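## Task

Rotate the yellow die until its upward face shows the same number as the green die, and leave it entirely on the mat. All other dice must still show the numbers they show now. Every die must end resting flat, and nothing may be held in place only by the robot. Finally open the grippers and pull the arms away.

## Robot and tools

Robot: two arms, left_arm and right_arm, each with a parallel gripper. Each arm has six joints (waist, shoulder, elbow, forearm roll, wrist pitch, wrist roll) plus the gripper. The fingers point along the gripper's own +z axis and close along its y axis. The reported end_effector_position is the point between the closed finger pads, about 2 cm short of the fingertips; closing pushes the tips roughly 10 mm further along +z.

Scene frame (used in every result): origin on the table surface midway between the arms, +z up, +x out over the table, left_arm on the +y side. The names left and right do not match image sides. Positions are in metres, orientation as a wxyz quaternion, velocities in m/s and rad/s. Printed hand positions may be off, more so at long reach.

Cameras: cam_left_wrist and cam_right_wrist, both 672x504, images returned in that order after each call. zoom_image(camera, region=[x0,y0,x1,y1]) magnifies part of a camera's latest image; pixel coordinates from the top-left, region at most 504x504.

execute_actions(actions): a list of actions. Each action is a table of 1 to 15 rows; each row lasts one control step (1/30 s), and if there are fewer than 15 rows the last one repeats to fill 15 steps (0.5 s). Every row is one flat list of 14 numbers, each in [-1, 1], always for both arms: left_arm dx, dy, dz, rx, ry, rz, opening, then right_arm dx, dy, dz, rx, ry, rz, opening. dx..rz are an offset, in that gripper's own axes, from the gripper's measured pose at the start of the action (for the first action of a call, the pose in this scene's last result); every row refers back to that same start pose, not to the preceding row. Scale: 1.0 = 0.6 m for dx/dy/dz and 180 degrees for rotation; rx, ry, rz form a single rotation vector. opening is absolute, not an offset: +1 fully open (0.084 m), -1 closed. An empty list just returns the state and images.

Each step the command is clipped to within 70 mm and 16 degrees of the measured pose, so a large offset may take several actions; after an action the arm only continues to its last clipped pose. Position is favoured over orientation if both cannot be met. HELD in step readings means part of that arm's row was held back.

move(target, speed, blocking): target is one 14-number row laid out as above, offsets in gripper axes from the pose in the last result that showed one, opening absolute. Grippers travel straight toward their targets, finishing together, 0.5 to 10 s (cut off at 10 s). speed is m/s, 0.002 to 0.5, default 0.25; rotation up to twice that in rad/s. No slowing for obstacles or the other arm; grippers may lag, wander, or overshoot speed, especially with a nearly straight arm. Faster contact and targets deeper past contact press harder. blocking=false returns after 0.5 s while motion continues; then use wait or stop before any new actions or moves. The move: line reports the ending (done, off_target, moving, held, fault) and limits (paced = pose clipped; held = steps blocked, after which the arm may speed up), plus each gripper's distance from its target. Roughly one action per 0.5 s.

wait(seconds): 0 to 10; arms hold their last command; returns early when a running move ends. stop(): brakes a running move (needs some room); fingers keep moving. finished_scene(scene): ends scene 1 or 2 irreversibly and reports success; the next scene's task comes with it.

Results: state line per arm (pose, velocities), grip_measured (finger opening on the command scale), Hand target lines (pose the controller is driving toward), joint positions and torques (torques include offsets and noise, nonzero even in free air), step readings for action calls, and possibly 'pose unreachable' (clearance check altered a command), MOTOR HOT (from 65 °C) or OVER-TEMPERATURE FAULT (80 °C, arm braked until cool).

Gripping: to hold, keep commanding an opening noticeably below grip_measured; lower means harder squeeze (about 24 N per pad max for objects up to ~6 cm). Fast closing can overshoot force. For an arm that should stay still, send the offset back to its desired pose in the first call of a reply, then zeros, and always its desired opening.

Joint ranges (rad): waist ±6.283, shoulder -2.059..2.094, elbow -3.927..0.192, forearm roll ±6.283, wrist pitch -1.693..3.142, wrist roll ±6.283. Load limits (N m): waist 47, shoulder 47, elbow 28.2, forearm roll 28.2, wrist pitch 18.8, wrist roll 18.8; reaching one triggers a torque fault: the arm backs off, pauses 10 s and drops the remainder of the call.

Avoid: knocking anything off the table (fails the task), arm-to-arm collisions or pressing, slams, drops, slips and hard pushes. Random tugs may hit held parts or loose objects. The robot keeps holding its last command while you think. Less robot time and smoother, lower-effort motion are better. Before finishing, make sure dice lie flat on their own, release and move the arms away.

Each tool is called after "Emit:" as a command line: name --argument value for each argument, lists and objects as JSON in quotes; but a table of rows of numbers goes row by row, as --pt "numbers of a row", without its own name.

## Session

Emit:
execute_actions --actions '[]'

Scene clock: 0.00 s.
left_arm: end_effector_position=(+0.2225, +0.5310, +0.3525) grip_measured=+1.00 end_effector_quat_wxyz=(-0.166, -0.319, +0.927, +0.104) end_effector_velocity=(+0.000, -0.001, -0.000) end_effector_angular_velocity=(-0.002, -0.001, +0.000) | right_arm: end_effector_position=(+0.3747, -0.1299, +0.3543) grip_measured=+1.00 end_effector_quat_wxyz=(-0.017, +0.853, +0.521, +0.017) end_effector_velocity=(+0.000, -0.000, -0.000) end_effector_angular_velocity=(-0.000, -0.000, +0.000)
Joint positions: left_arm=[ 0.441 -0.558 -0.999  0.202  1.898  2.8    0.084] | right_arm=[ 0.363 -0.174 -1.307  0.035  1.449 -0.578  0.084]
Joint velocities: left_arm=[-0.    -0.     0.    -0.002  0.    -0.001  0.   ] | right_arm=[-0.    -0.     0.    -0.001 -0.    -0.001 -0.   ]
Joint torques (N m, as the arm reports them, + toward a larger angle): no reading
Hand target (left_arm): +0.223, +0.531, +0.353; -0.166, -0.319, +0.927, +0.104
Hand target (right_arm): +0.375, -0.130, +0.354; -0.017, +0.853, +0.521, +0.017

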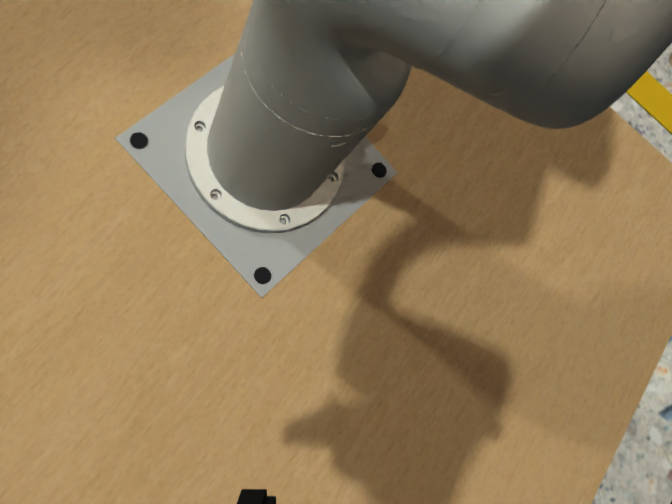

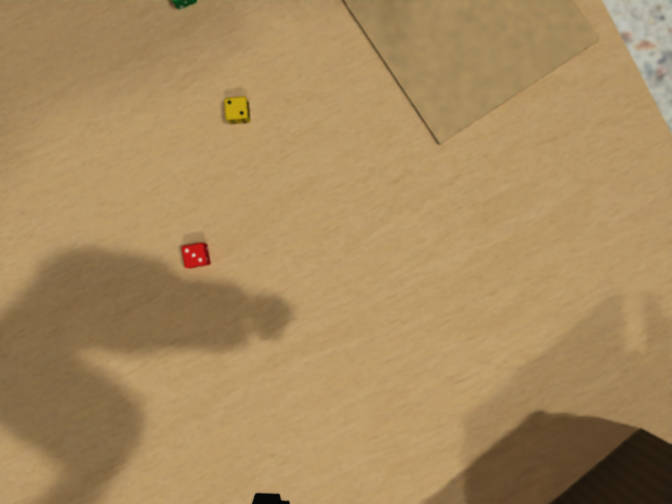

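Emit:
move --target '[0.125,-0.66,-0.145,0.097,-0.079,0,1,-0.347,-0.057,0,0,0,0,1]' --speed 0.35

Scene clock: 7.87 s.
left_arm: end_effector_position=(+0.4208, +0.1706, +0.3336) grip_measured=+1.00 end_effector_quat_wxyz=(+0.002, -0.326, +0.946, +0.002) end_effector_velocity=(-0.001, -0.001, -0.004) end_effector_angular_velocity=(+0.005, +0.008, -0.002) | right_arm: end_effector_position=(+0.2492, -0.2993, +0.3446) grip_measured=+1.00 end_effector_quat_wxyz=(-0.017, +0.853, +0.521, +0.016) end_effector_velocity=(-0.000, -0.001, +0.001) end_effector_angular_velocity=(-0.000, -0.002, -0.003)
Joint positions: left_arm=[-0.403 -0.035 -1.404  0.005  1.44   1.924  0.084] | right_arm=[ 0.017 -0.797 -0.812  0.043  1.591 -0.919  0.084]
Joint velocities: left_arm=[-0.003  0.007  0.002  0.    -0.001 -0.001 -0.   ] | right_arm=[-0.003 -0.003 -0.    -0.001  0.001 -0.    -0.   ]
Joint torques (N m, as the arm reports them, + toward a larger angle): left_arm=[ -1.66 -20.18 -20.11  -0.09  -1.38  -0.29] | right_arm=[ -0.22  -3.46 -16.69  -0.85  -1.79   0.05]
Hand target (left_arm): +0.421, +0.170, +0.333; +0.001, -0.325, +0.946, +0.002
Hand target (right_arm): +0.249, -0.299, +0.345; -0.017, +0.854, +0.521, +0.016
Off the commanded pose (left_arm): 0.001 m, 0 deg.
Off the commanded pose (right_arm): 0.000 m, 0 deg.
move: done

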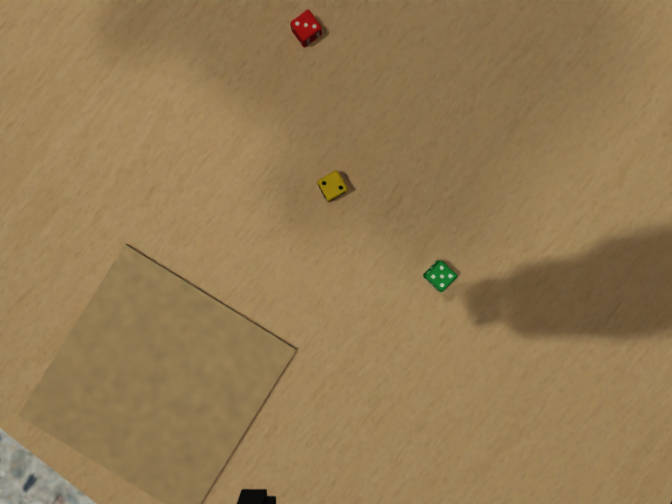

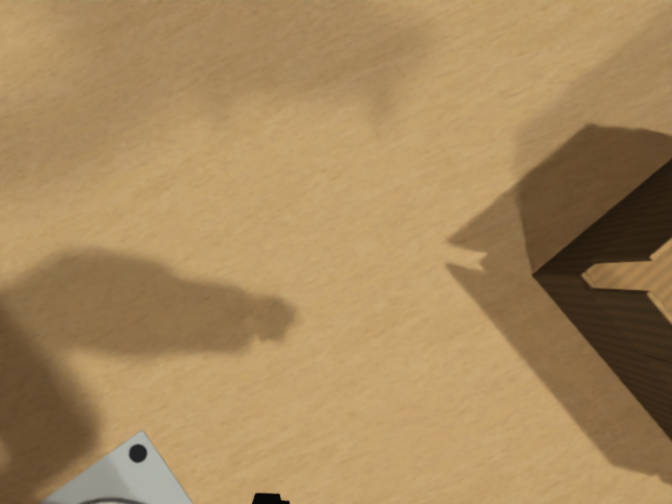

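Emit:
move --target '[0.16,-0.063,0.29,0,0,0,1,0,0,0,0,0,0,1]'

Scene clock: 16.57 s.
left_arm: end_effector_position=(+0.3695, +0.0819, +0.1599) grip_measured=+1.00 end_effector_quat_wxyz=(+0.002, -0.325, +0.946, +0.001) end_effector_velocity=(-0.003, +0.002, -0.006) end_effector_angular_velocity=(+0.011, +0.010, -0.003) | right_arm: end_effector_position=(+0.2492, -0.2993, +0.3446) grip_measured=+1.00 end_effector_quat_wxyz=(-0.017, +0.853, +0.521, +0.016) end_effector_velocity=(+0.000, -0.000, +0.001) end_effector_angular_velocity=(+0.001, -0.001, -0.002)
Joint positions: left_arm=[-0.616  0.101 -1.06   0.007  0.959  1.708  0.084] | right_arm=[ 0.017 -0.797 -0.812  0.043  1.591 -0.919  0.084]
Joint velocities: left_arm=[-0.002  0.006  0.008  0.001  0.001 -0.    -0.   ] | right_arm=[-0.001  0.    -0.001  0.001 -0.     0.    -0.   ]
Joint torques (N m, as the arm reports them, + toward a larger angle): left_arm=[ -1.8  -22.19 -19.6   -0.05  -1.38  -0.3 ] | right_arm=[ -0.24  -3.4  -16.62  -1.08  -1.63  -0.08]
Hand target (left_arm): +0.369, +0.082, +0.159; +0.002, -0.325, +0.946, +0.002
Hand target (right_arm): +0.249, -0.299, +0.345; -0.017, +0.853, +0.521, +0.016
Off the commanded pose (left_arm): 0.001 m, 0 deg.
Off the commanded pose (right_arm): 0.000 m, 0 deg.
move: done

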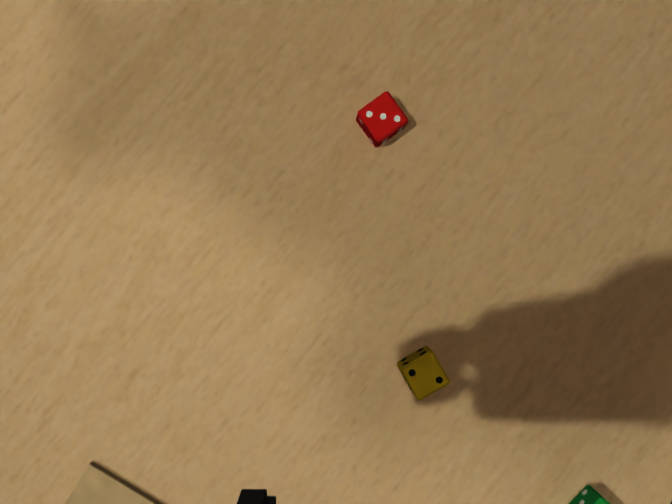

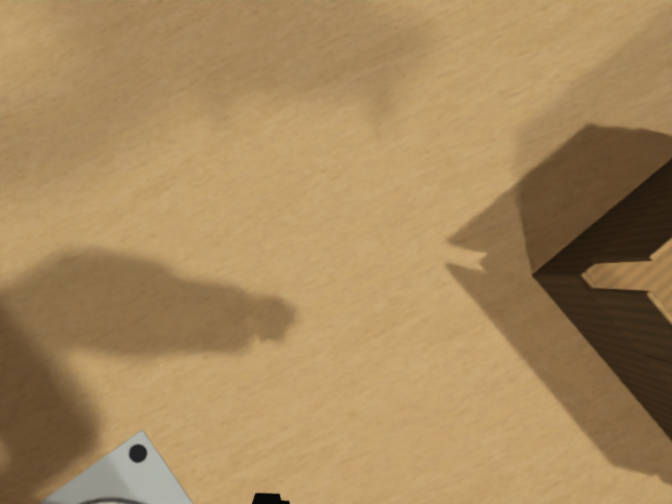

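Emit:
move --target '[0.04,0,0.15,0,0,0.372,0.3,0,0,0,0,0,0,1]' --speed 0.35

Scene clock: 27.53 s.
left_arm: end_effector_position=(+0.3512, +0.0671, +0.0701) grip_measured=+0.29 end_effector_quat_wxyz=(+0.002, +0.250, +0.968, +0.002) end_effector_velocity=(-0.001, +0.001, -0.001) end_effector_angular_velocity=(+0.001, +0.003, -0.001) | right_arm: end_effector_position=(+0.2492, -0.2993, +0.3446) grip_measured=+1.00 end_effector_quat_wxyz=(-0.017, +0.853, +0.521, +0.016) end_effector_velocity=(+0.000, -0.000, +0.000) end_effector_angular_velocity=(-0.000, -0.001, -0.000)
Joint positions: left_arm=[-0.664  0.247 -0.961  0.009  0.714  2.826  0.056] | right_arm=[ 0.017 -0.797 -0.812  0.043  1.591 -0.919  0.084]
Joint velocities: left_arm=[ 0.     0.001  0.002 -0.001 -0.     0.002 -0.   ] | right_arm=[ 0.     0.    -0.001 -0.    -0.     0.    -0.   ]
Joint torques (N m, as the arm reports them, + toward a larger angle): left_arm=[ -1.71 -23.29 -17.09   0.01  -1.28  -0.33] | right_arm=[ -0.35  -3.18 -16.57  -0.79  -1.65   0.  ]
Hand target (left_arm): +0.351, +0.067, +0.070; +0.001, +0.250, +0.968, +0.003
Hand target (right_arm): +0.249, -0.299, +0.345; -0.017, +0.853, +0.521, +0.016
Off the commanded pose (left_arm): 0.001 m, 0 deg.
Off the commanded pose (right_arm): 0.000 m, 0 deg.
move: done

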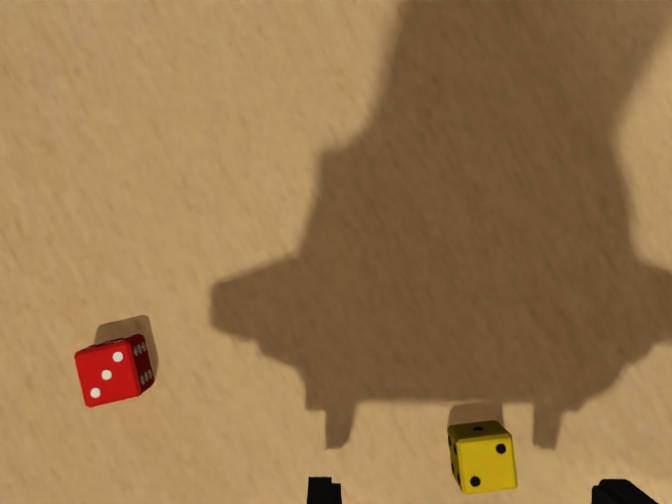

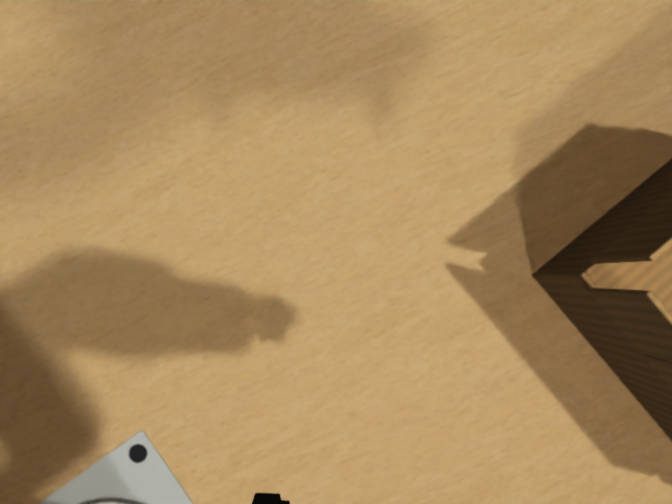

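Emit:
move --target '[0.023,0.02,0,0,0,-0.05,0.3,0,0,0,0,0,0,1]'

Scene clock: 32.77 s.
left_arm: end_effector_position=(+0.3449, +0.0842, +0.0700) grip_measured=+0.29 end_effector_quat_wxyz=(+0.002, +0.174, +0.985, +0.002) end_effector_velocity=(-0.001, +0.000, -0.000) end_effector_angular_velocity=(+0.000, +0.000, +0.001) | right_arm: end_effector_position=(+0.2492, -0.2993, +0.3446) grip_measured=+1.00 end_effector_quat_wxyz=(-0.017, +0.853, +0.521, +0.016) end_effector_velocity=(-0.000, +0.000, -0.001) end_effector_angular_velocity=(-0.000, +0.002, +0.001)
Joint positions: left_arm=[-0.649  0.2   -0.894  0.009  0.694  2.685  0.056] | right_arm=[ 0.017 -0.797 -0.812  0.043  1.591 -0.919  0.084]
Joint velocities: left_arm=[-0.001 -0.     0.001 -0.    -0.    -0.002  0.   ] | right_arm=[ 0.     0.     0.001  0.     0.001 -0.001  0.   ]
Joint torques (N m, as the arm reports them, + toward a larger angle): left_arm=[ -1.72 -22.22 -17.13  -0.03  -1.39  -0.32] | right_arm=[ -0.31  -3.27 -16.54  -0.82  -1.91  -0.26]
Hand target (left_arm): +0.345, +0.084, +0.070; +0.002, +0.173, +0.985, +0.002
Hand target (right_arm): +0.249, -0.299, +0.345; -0.017, +0.853, +0.521, +0.016
Off the commanded pose (left_arm): 0.000 m, 0 deg.
Off the commanded pose (right_arm): 0.000 m, 0 deg.
move: done

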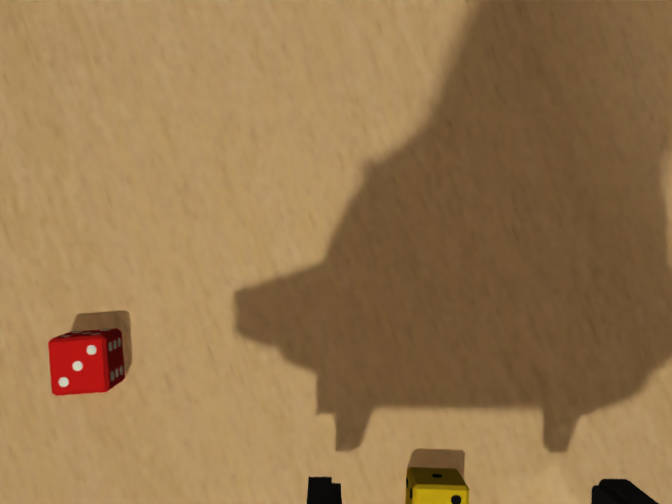

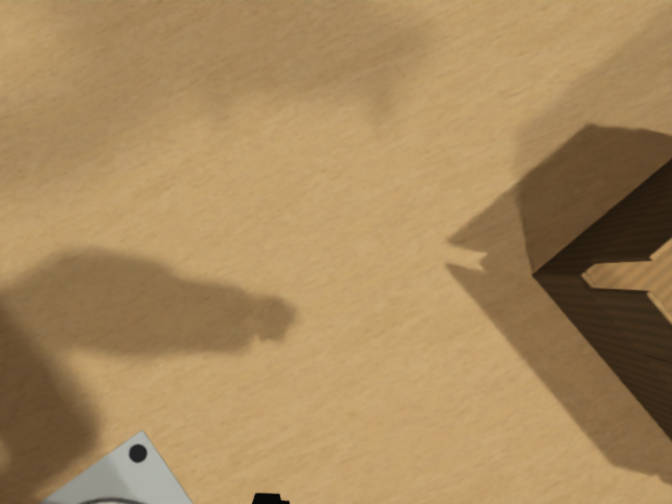

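Emit:
move --target '[0.059,0,0.03,0,-0.25,0,0.3,0,0,0,0,0,0,1]'

Emit:
move --target '[0,0,0.066,0,0,0,0.3,0,0,0,0,0,0,1]' --speed 0.08

Emit:
execute_actions --actions '[[[0,0,0,0,0,0,-0.4,0,0,0,0,0,0,1]],[[0,0,0,0,0,0,-0.8,0,0,0,0,0,0,1]]]'

Scene clock: 38.37 s.
left_arm: end_effector_position=(+0.3131, +0.0957, +0.0526) grip_measured=+0.29 end_effector_quat_wxyz=(+0.381, +0.160, +0.908, -0.065) end_effector_velocity=(-0.000, -0.000, -0.000) end_effector_angular_velocity=(-0.001, -0.002, -0.004) | right_arm: end_effector_position=(+0.2492, -0.2993, +0.3446) grip_measured=+1.00 end_effector_quat_wxyz=(-0.017, +0.853, +0.521, +0.016) end_effector_velocity=(-0.000, -0.000, -0.000) end_effector_angular_velocity=(-0.000, +0.001, +0.001)
Joint positions: left_arm=[-0.771  0.075 -0.536  2.088  0.465  0.58   0.056] | right_arm=[ 0.017 -0.797 -0.812  0.043  1.591 -0.919  0.084]
Joint velocities: left_arm=[-0.001  0.     0.002  0.011  0.002 -0.009 -0.   ] | right_arm=[ 0.    -0.     0.001 -0.     0.    -0.001  0.   ]
Joint torques (N m, as the arm reports them, + toward a larger angle): left_arm=[ -1.72 -16.56 -12.82  -0.09   0.37  -0.4 ] | right_arm=[ -0.03  -3.49 -16.61  -1.19  -1.71  -0.04]
Hand target (left_arm): +0.313, +0.096, +0.052; +0.381, +0.161, +0.908, -0.065
Hand target (right_arm): +0.249, -0.299, +0.345; -0.017, +0.853, +0.521, +0.016
Off the commanded pose (left_arm): 0.002 m, 0 deg.
Off the commanded pose (right_arm): 0.000 m, 0 deg.
move: done

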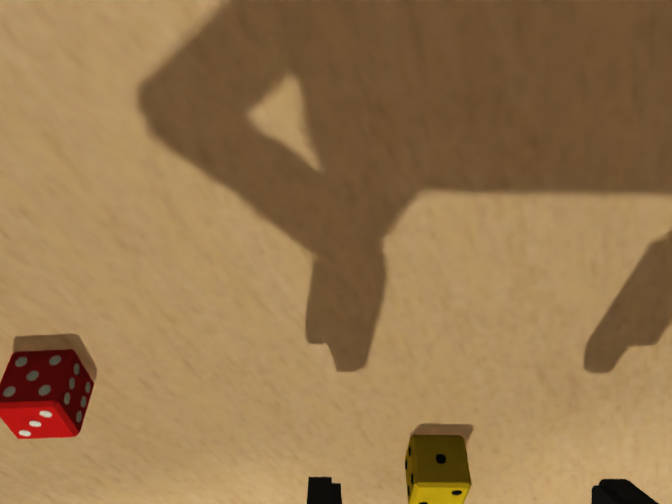

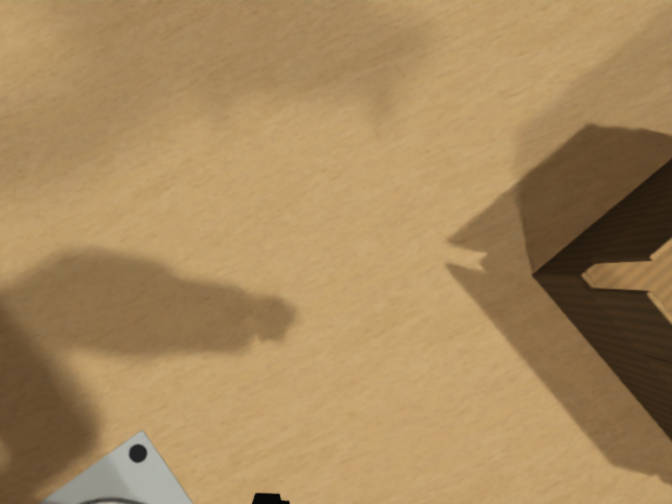

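Scene clock: 39.17 s.
left_arm: end_effector_position=(+0.3396, +0.0860, +0.0249) grip_measured=+0.29 end_effector_quat_wxyz=(+0.381, +0.160, +0.908, -0.065) end_effector_velocity=(+0.001, -0.000, +0.000) end_effector_angular_velocity=(-0.002, -0.001, +0.000) | right_arm: end_effector_position=(+0.2492, -0.2993, +0.3446) grip_measured=+1.00 end_effector_quat_wxyz=(-0.017, +0.853, +0.521, +0.016) end_effector_velocity=(+0.000, -0.000, +0.000) end_effector_angular_velocity=(+0.000, -0.000, -0.001)
Joint positions: left_arm=[-0.737  0.231 -0.646  2.212  0.478  0.477  0.056] | right_arm=[ 0.017 -0.797 -0.812  0.043  1.591 -0.919  0.084]
Joint velocities: left_arm=[ 0.     0.    -0.001  0.001  0.    -0.002  0.   ] | right_arm=[-0.001  0.    -0.001  0.     0.    -0.    -0.   ]
Joint torques (N m, as the arm reports them, + toward a larger angle): left_arm=[ -1.79 -18.83 -11.99  -0.04   0.22  -0.3 ] | right_arm=[ -0.41  -3.5  -16.64  -0.68  -1.81  -0.1 ]
Hand target (left_arm): +0.340, +0.086, +0.025; +0.381, +0.160, +0.908, -0.065
Hand target (right_arm): +0.249, -0.299, +0.345; -0.017, +0.853, +0.521, +0.016
Off the commanded pose (left_arm): 0.000 m, 0 deg.
Off the commanded pose (right_arm): 0.000 m, 0 deg.
move: done

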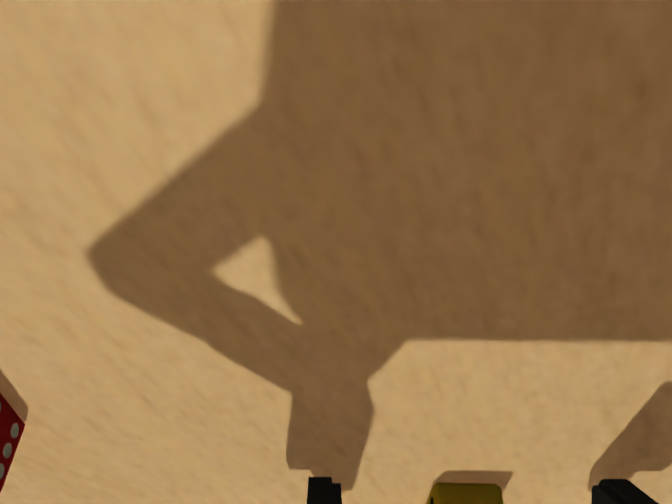

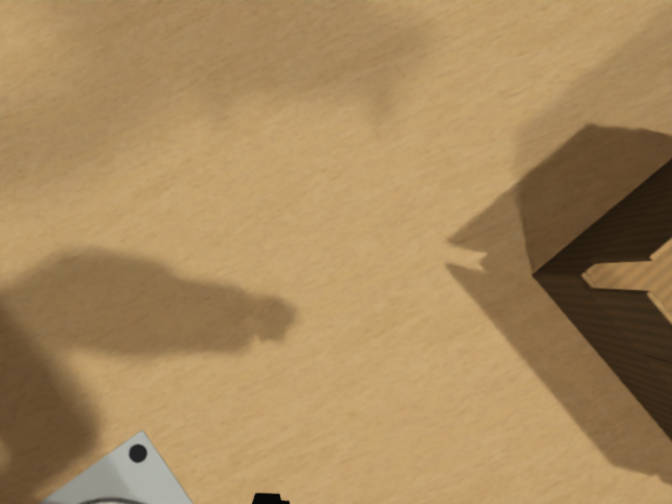

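Scene clock: 40.17 s.
left_arm: end_effector_position=(+0.3396, +0.0860, +0.0250) grip_measured=-0.67 end_effector_quat_wxyz=(+0.381, +0.160, +0.908, -0.065) end_effector_velocity=(-0.000, -0.000, +0.000) end_effector_angular_velocity=(-0.000, -0.000, -0.001) | right_arm: end_effector_position=(+0.2492, -0.2993, +0.3446) grip_measured=+1.00 end_effector_quat_wxyz=(-0.017, +0.853, +0.521, +0.016) end_effector_velocity=(-0.000, +0.000, -0.000) end_effector_angular_velocity=(-0.000, +0.001, +0.001)
Joint positions: left_arm=[-0.737  0.231 -0.646  2.212  0.478  0.477  0.014] | right_arm=[ 0.017 -0.797 -0.812  0.043  1.591 -0.919  0.084]
Joint velocities: left_arm=[-0.    -0.    -0.     0.001  0.    -0.001  0.   ] | right_arm=[ 0.001  0.     0.001  0.     0.    -0.     0.   ]
Joint torques (N m, as the arm reports them, + toward a larger angle): left_arm=[ -1.81 -18.75 -11.86   0.04   0.35  -0.3 ] | right_arm=[ -0.29  -3.1  -16.97  -0.89  -1.72  -0.04]
Hand target (left_arm): +0.340, +0.086, +0.025; +0.381, +0.160, +0.908, -0.065
Hand target (right_arm): +0.249, -0.299, +0.345; -0.017, +0.853, +0.521, +0.016
Off the commanded pose (left_arm): 0.000 m, 0 deg.
Off the commanded pose (right_arm): 0.000 m, 0 deg.
Step readings (end_effector_position; steps 1 to 15: 1st action; 16 to 30: 2nd action):
0: left_arm (+0.3396, +0.0860, +0.0249) | right_arm (+0.2492, -0.2993, +0.3446)
1: left_arm (+0.3396, +0.0860, +0.0250) | right_arm (+0.2492, -0.2993, +0.3446)
2: left_arm (+0.3396, +0.0860, +0.0250) | right_arm (+0.2492, -0.2993, +0.3446)
4: left_arm (+0.3396, +0.0860, +0.0251) | right_arm (+0.2492, -0.2993, +0.3446)
8: left_arm (+0.3396, +0.0860, +0.0250) | right_arm (+0.2492, -0.2993, +0.3446)
15: left_arm (+0.3396, +0.0860, +0.0250) | right_arm (+0.2492, -0.2993, +0.3446)
16: left_arm (+0.3396, +0.0860, +0.0250) | right_arm (+0.2492, -0.2993, +0.3446)
17: left_arm (+0.3396, +0.0860, +0.0250) | right_arm (+0.2492, -0.2993, +0.3446)
19: left_arm (+0.3396, +0.0860, +0.0250) | right_arm (+0.2492, -0.2993, +0.3446)
23: left_arm (+0.3396, +0.0860, +0.0250) | right_arm (+0.2492, -0.2993, +0.3446)
30: end_effector_position above

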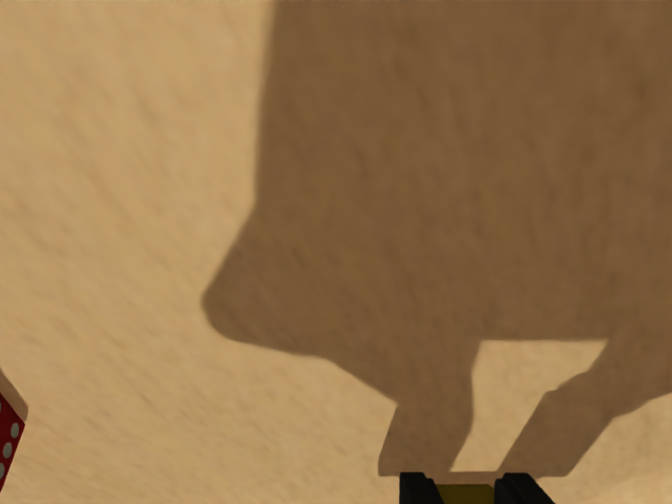

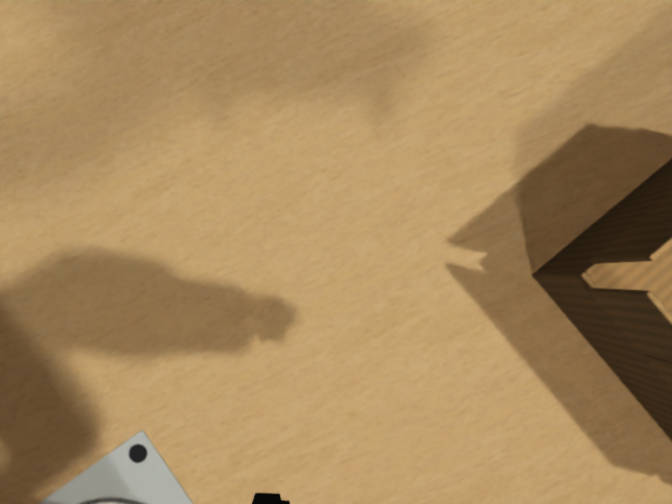

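Emit:
move --target '[-0.05,0,-0.05,0,0,0,-0.95,0,0,0,0,0,0,1]' --speed 0.15

Emit:
move --target '[0,0,0,0,0,0.99,-0.95,0,0,0,0,0,0,1]' --speed 0.5

Emit:
move --target '[-0.03,0,0.03,0,-0.17,0,-0.95,0,0,0,0,0,0,1]' --speed 0.15

Scene clock: 45.50 s.
left_arm: end_effector_position=(+0.3391, +0.0863, +0.0669) grip_measured=-0.67 end_effector_quat_wxyz=(+0.381, +0.160, +0.908, -0.065) end_effector_velocity=(+0.000, -0.000, +0.001) end_effector_angular_velocity=(+0.000, +0.000, +0.001) | right_arm: end_effector_position=(+0.2492, -0.2993, +0.3446) grip_measured=+1.00 end_effector_quat_wxyz=(-0.017, +0.853, +0.521, +0.016) end_effector_velocity=(+0.001, -0.001, +0.001) end_effector_angular_velocity=(-0.000, -0.002, -0.002)
Joint positions: left_arm=[-0.713  0.089 -0.606  2.061  0.414  0.666  0.014] | right_arm=[ 0.017 -0.797 -0.812  0.043  1.591 -0.919  0.084]
Joint velocities: left_arm=[ 0.    -0.001 -0.001 -0.006 -0.     0.005 -0.   ] | right_arm=[-0.002 -0.    -0.001 -0.001 -0.001  0.    -0.   ]
Joint torques (N m, as the arm reports them, + toward a larger angle): left_arm=[ -1.71 -17.66 -13.94  -0.07   0.22  -0.29] | right_arm=[ -0.09  -3.29 -16.41  -0.97  -1.8   -0.07]
Hand target (left_arm): +0.339, +0.086, +0.067; +0.381, +0.160, +0.908, -0.065
Hand target (right_arm): +0.249, -0.299, +0.345; -0.017, +0.853, +0.521, +0.016
Off the commanded pose (left_arm): 0.001 m, 0 deg.
Off the commanded pose (right_arm): 0.000 m, 0 deg.
move: done

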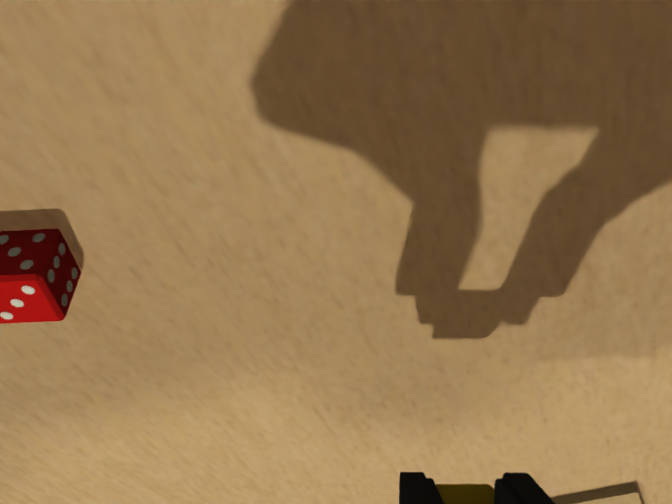

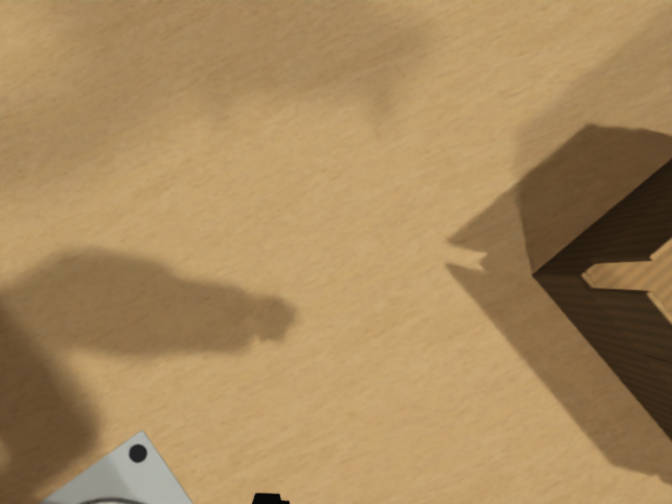

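Scene clock: 49.13 s.
left_arm: end_effector_position=(+0.3391, +0.0863, +0.0669) grip_measured=-0.67 end_effector_quat_wxyz=(+0.071, +0.911, -0.146, +0.380) end_effector_velocity=(-0.000, +0.000, -0.000) end_effector_angular_velocity=(+0.003, +0.001, -0.000) | right_arm: end_effector_position=(+0.2492, -0.2993, +0.3446) grip_measured=+1.00 end_effector_quat_wxyz=(-0.017, +0.853, +0.521, +0.016) end_effector_velocity=(-0.000, -0.000, +0.000) end_effector_angular_velocity=(-0.000, -0.000, +0.000)
Joint positions: left_arm=[-0.713  0.089 -0.606  2.062  0.414  3.775  0.014] | right_arm=[ 0.017 -0.797 -0.812  0.043  1.591 -0.919  0.084]
Joint velocities: left_arm=[-0.001  0.     0.    -0.006  0.     0.007 -0.   ] | right_arm=[-0.    -0.    -0.    -0.     0.    -0.001  0.   ]
Joint torques (N m, as the arm reports them, + toward a larger angle): left_arm=[ -1.74 -17.57 -13.88  -0.04   0.21  -0.34] | right_arm=[ -0.11  -3.86 -16.6   -1.33  -1.82   0.07]
Hand target (left_arm): +0.339, +0.086, +0.067; +0.071, +0.911, -0.146, +0.380
Hand target (right_arm): +0.249, -0.299, +0.345; -0.017, +0.853, +0.521, +0.016
Off the commanded pose (left_arm): 0.000 m, 0 deg.
Off the commanded pose (right_arm): 0.000 m, 0 deg.
move: done

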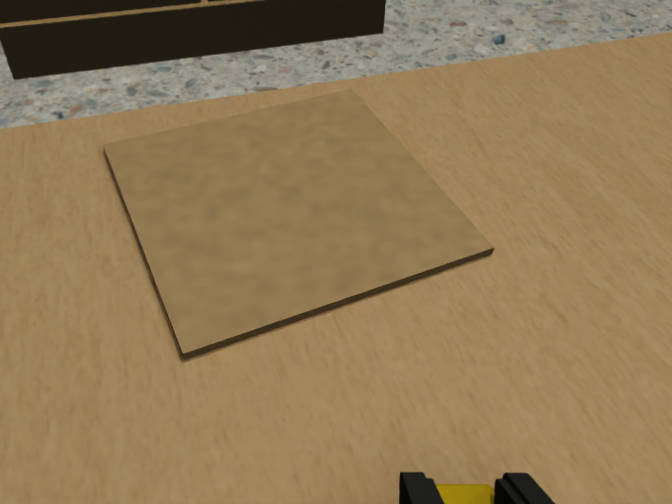

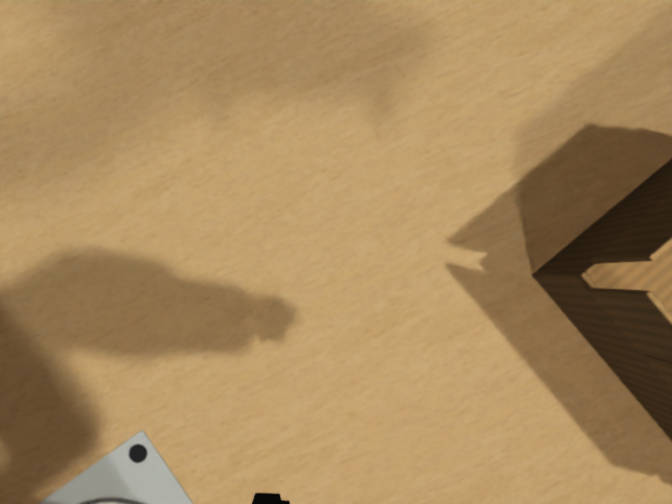

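Scene clock: 51.43 s.
left_arm: end_effector_position=(+0.3381, +0.0863, +0.0408) grip_measured=-0.67 end_effector_quat_wxyz=(+0.029, +0.979, -0.160, +0.124) end_effector_velocity=(-0.000, +0.000, -0.000) end_effector_angular_velocity=(+0.001, +0.005, -0.002) | right_arm: end_effector_position=(+0.2492, -0.2993, +0.3446) grip_measured=+1.00 end_effector_quat_wxyz=(-0.017, +0.853, +0.521, +0.016) end_effector_velocity=(-0.000, -0.000, -0.000) end_effector_angular_velocity=(-0.000, +0.001, +0.000)
Joint positions: left_arm=[-0.648  0.175 -0.657  0.389  0.267  5.443  0.014] | right_arm=[ 0.017 -0.797 -0.812  0.043  1.591 -0.919  0.084]
Joint velocities: left_arm=[-0.     0.001 -0.001 -0.016  0.003  0.016 -0.   ] | right_arm=[-0.    -0.     0.     0.     0.001 -0.     0.   ]
Joint torques (N m, as the arm reports them, + toward a larger angle): left_arm=[ -1.59 -20.14 -14.72  -0.09  -1.72  -0.25] | right_arm=[ -0.55  -3.74 -16.76  -0.81  -2.02   0.  ]
Hand target (left_arm): +0.338, +0.086, +0.041; +0.029, +0.979, -0.160, +0.124
Hand target (right_arm): +0.249, -0.299, +0.345; -0.017, +0.853, +0.521, +0.016
Off the commanded pose (left_arm): 0.001 m, 0 deg.
Off the commanded pose (right_arm): 0.000 m, 0 deg.
move: done

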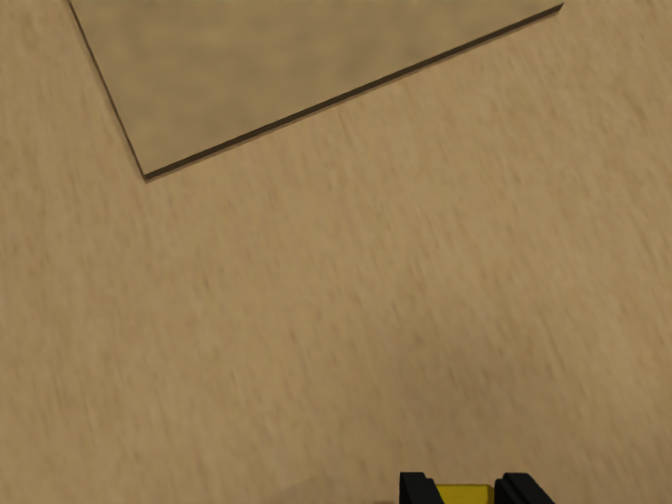

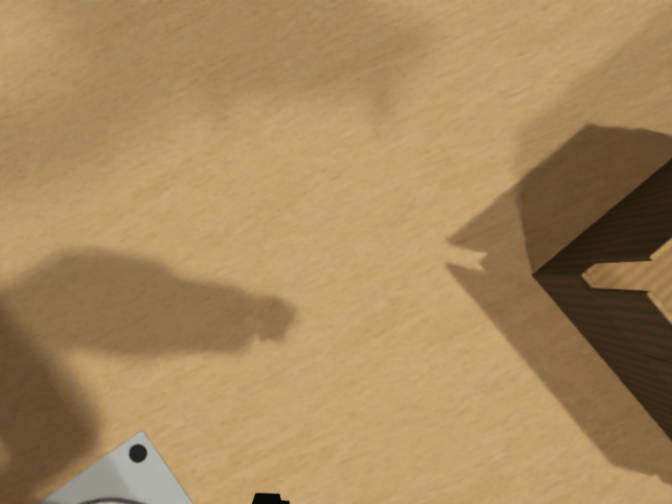

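Emit:
move --target '[-0.009,0,0.033,0,0,0,-0.95,0,0,0,0,0,0,1]' --speed 0.025

Emit:
execute_actions --actions '[[[0,0,-0.003,0,0,0,-0.4,0,0,0,0,0,0,1]],[[0,0,-0.003,0,0,0,0.3,0,0,0,0,0,0,1]]]'

Emit:
move --target '[0.03,0,-0.12,0,-0.083,0,0.3,0,0,0,0,0,0,1]'

Scene clock: 55.57 s.
left_arm: end_effector_position=(+0.3387, +0.0844, +0.0220) grip_measured=-0.65 end_effector_quat_wxyz=(+0.031, +0.979, -0.160, +0.126) end_effector_velocity=(-0.001, +0.001, -0.001) end_effector_angular_velocity=(+0.003, +0.002, +0.003) | right_arm: end_effector_position=(+0.2492, -0.2993, +0.3446) grip_measured=+1.00 end_effector_quat_wxyz=(-0.017, +0.853, +0.521, +0.016) end_effector_velocity=(-0.000, +0.000, -0.000) end_effector_angular_velocity=(+0.001, +0.001, -0.000)
Joint positions: left_arm=[-0.635  0.238 -0.669  0.474  0.212  5.369  0.015] | right_arm=[ 0.017 -0.797 -0.812  0.043  1.591 -0.919  0.084]
Joint velocities: left_arm=[ 0.001  0.002  0.001  0.002  0.001 -0.003  0.   ] | right_arm=[-0.    -0.     0.001  0.001 -0.     0.    -0.   ]
Joint torques (N m, as the arm reports them, + toward a larger angle): left_arm=[ 1.86 -4.86 -0.89 -0.02  2.34 -0.34] | right_arm=[  0.14  -3.49 -16.76  -1.    -1.6   -0.19]
Hand target (left_arm): +0.338, +0.086, +0.020; +0.029, +0.979, -0.160, +0.124
Hand target (right_arm): +0.249, -0.299, +0.345; -0.017, +0.853, +0.521, +0.016
Off the commanded pose (left_arm): 0.003 m, 0 deg.
Off the commanded pose (right_arm): 0.000 m, 0 deg.
move: done

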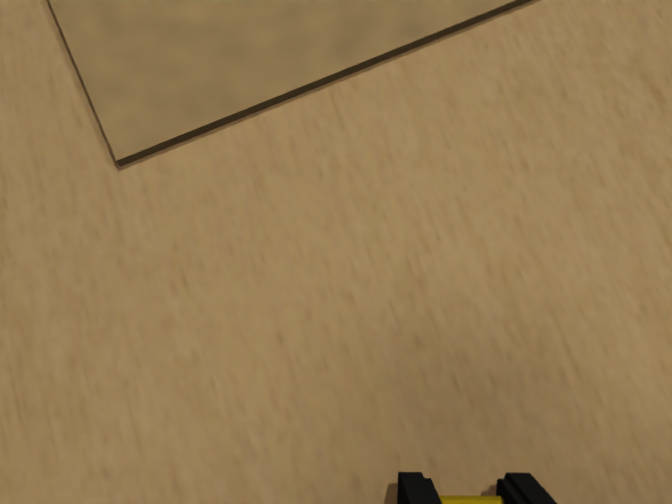

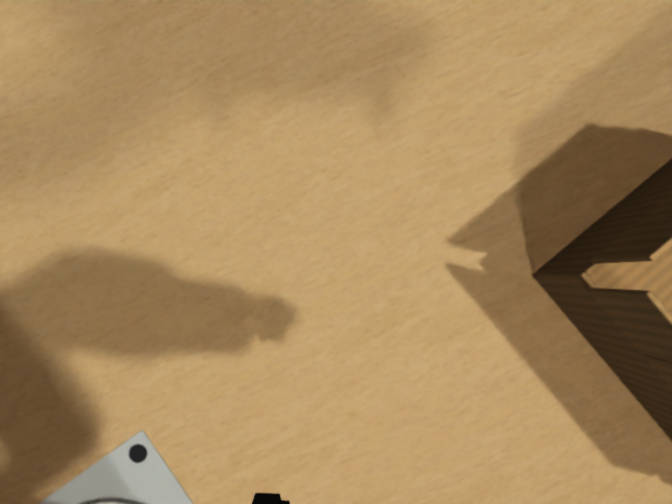

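Scene clock: 56.57 s.
left_arm: end_effector_position=(+0.3367, +0.0864, +0.0236) grip_measured=+0.29 end_effector_quat_wxyz=(+0.029, +0.979, -0.160, +0.124) end_effector_velocity=(+0.002, -0.004, +0.004) end_effector_angular_velocity=(-0.011, -0.008, -0.001) | right_arm: end_effector_position=(+0.2492, -0.2993, +0.3446) grip_measured=+1.00 end_effector_quat_wxyz=(-0.017, +0.853, +0.521, +0.016) end_effector_velocity=(+0.000, +0.000, +0.001) end_effector_angular_velocity=(+0.000, -0.002, -0.000)
Joint positions: left_arm=[-0.638  0.227 -0.661  0.46   0.222  5.38   0.056] | right_arm=[ 0.017 -0.797 -0.812  0.043  1.591 -0.919  0.084]
Joint velocities: left_arm=[-0.001 -0.004 -0.005 -0.001 -0.004  0.     0.   ] | right_arm=[ 0.     0.    -0.001 -0.    -0.     0.    -0.   ]
Joint torques (N m, as the arm reports them, + toward a larger angle): left_arm=[ -1.74 -20.47 -13.93  -0.08  -1.62  -0.29] | right_arm=[ -0.49  -3.72 -16.7   -0.83  -1.73  -0.25]
Hand target (left_arm): +0.337, +0.086, +0.024; +0.029, +0.979, -0.160, +0.124
Hand target (right_arm): +0.249, -0.299, +0.345; -0.017, +0.853, +0.521, +0.016
Off the commanded pose (left_arm): 0.001 m, 0 deg.
Off the commanded pose (right_arm): 0.000 m, 0 deg.
Step readings (end_effector_position; steps 1 to 15: 1st action; 16 to 30: 2nd action):
0: left_arm (+0.3387, +0.0844, +0.0220) | right_arm (+0.2492, -0.2993, +0.3446)
1: left_arm (+0.3386, +0.0844, +0.0220) | right_arm (+0.2492, -0.2993, +0.3446)
2: left_arm (+0.3382, +0.0848, +0.0219) | right_arm (+0.2492, -0.2993, +0.3446)
4: left_arm (+0.3375, +0.0853, +0.0221) | right_arm (+0.2492, -0.2993, +0.3446)
8: left_arm (+0.3374, +0.0856, +0.0222) | right_arm (+0.2492, -0.2993, +0.3446)
15: left_arm (+0.3375, +0.0857, +0.0224) | right_arm (+0.2492, -0.2993, +0.3446)
16: left_arm (+0.3373, +0.0858, +0.0224) | right_arm (+0.2492, -0.2993, +0.3446)
17: left_arm (+0.3366, +0.0866, +0.0222) | right_arm (+0.2492, -0.2993, +0.3446)
19: left_arm (+0.3350, +0.0885, +0.0211) | right_arm (+0.2492, -0.2993, +0.3446)
23: left_arm (+0.3350, +0.0887, +0.0211) | right_arm (+0.2492, -0.2993, +0.3446)
30: end_effector_position above

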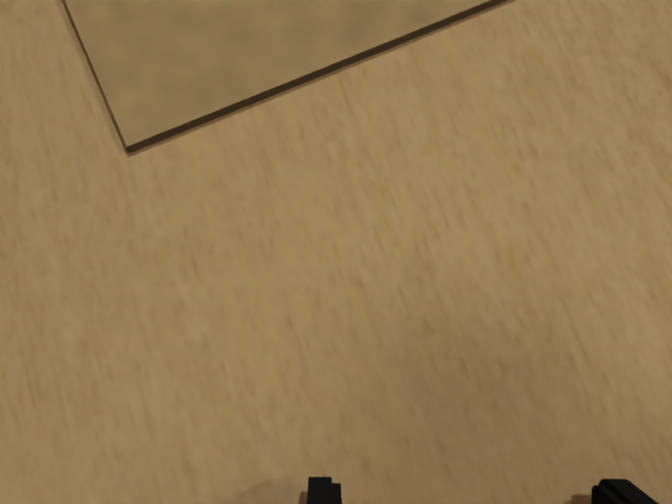

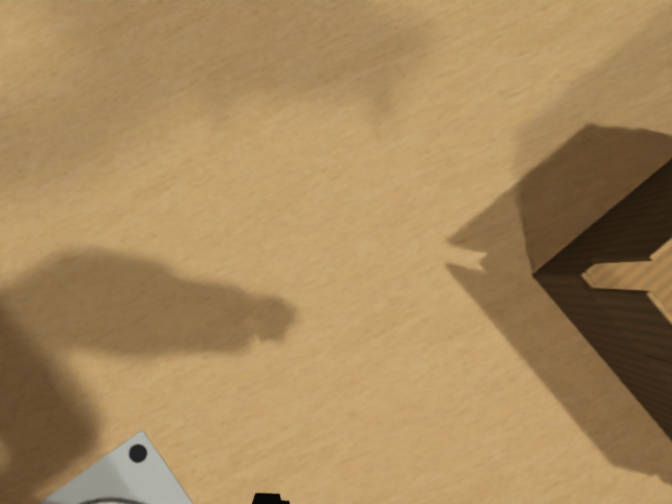

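Scene clock: 57.57 s.
left_arm: end_effector_position=(+0.3359, +0.0883, +0.0974) grip_measured=+0.29 end_effector_quat_wxyz=(+0.008, +0.987, -0.163, -0.005) end_effector_velocity=(+0.003, -0.003, +0.005) end_effector_angular_velocity=(-0.009, -0.008, -0.001) | right_arm: end_effector_position=(+0.2492, -0.2993, +0.3446) grip_measured=+1.00 end_effector_quat_wxyz=(-0.017, +0.853, +0.521, +0.016) end_effector_velocity=(+0.000, +0.000, +0.001) end_effector_angular_velocity=(+0.000, -0.002, +0.001)
Joint positions: left_arm=[-0.648  0.116 -0.877 -0.027  0.761  5.831  0.056] | right_arm=[ 0.017 -0.797 -0.812  0.043  1.591 -0.919  0.084]
Joint velocities: left_arm=[ 0.001 -0.004 -0.008 -0.     0.001  0.002  0.   ] | right_arm=[ 0.     0.    -0.002 -0.    -0.    -0.     0.   ]
Joint torques (N m, as the arm reports them, + toward a larger angle): left_arm=[ -1.63 -20.99 -17.72  -0.02  -1.42  -0.25] | right_arm=[ -0.32  -3.59 -16.92  -0.85  -1.55   0.01]
Hand target (left_arm): +0.336, +0.088, +0.098; +0.008, +0.987, -0.163, -0.005
Hand target (right_arm): +0.249, -0.299, +0.345; -0.017, +0.853, +0.521, +0.016
Off the commanded pose (left_arm): 0.001 m, 0 deg.
Off the commanded pose (right_arm): 0.000 m, 0 deg.
move: done

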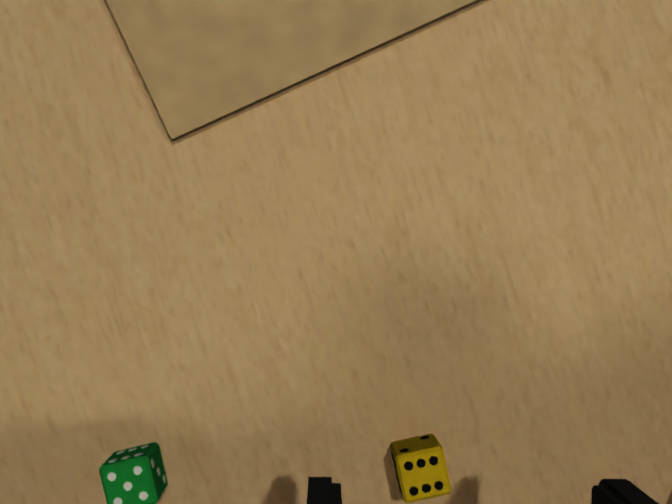

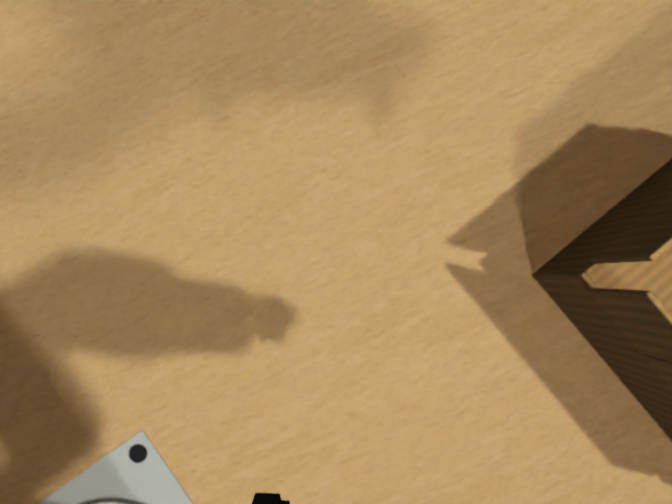

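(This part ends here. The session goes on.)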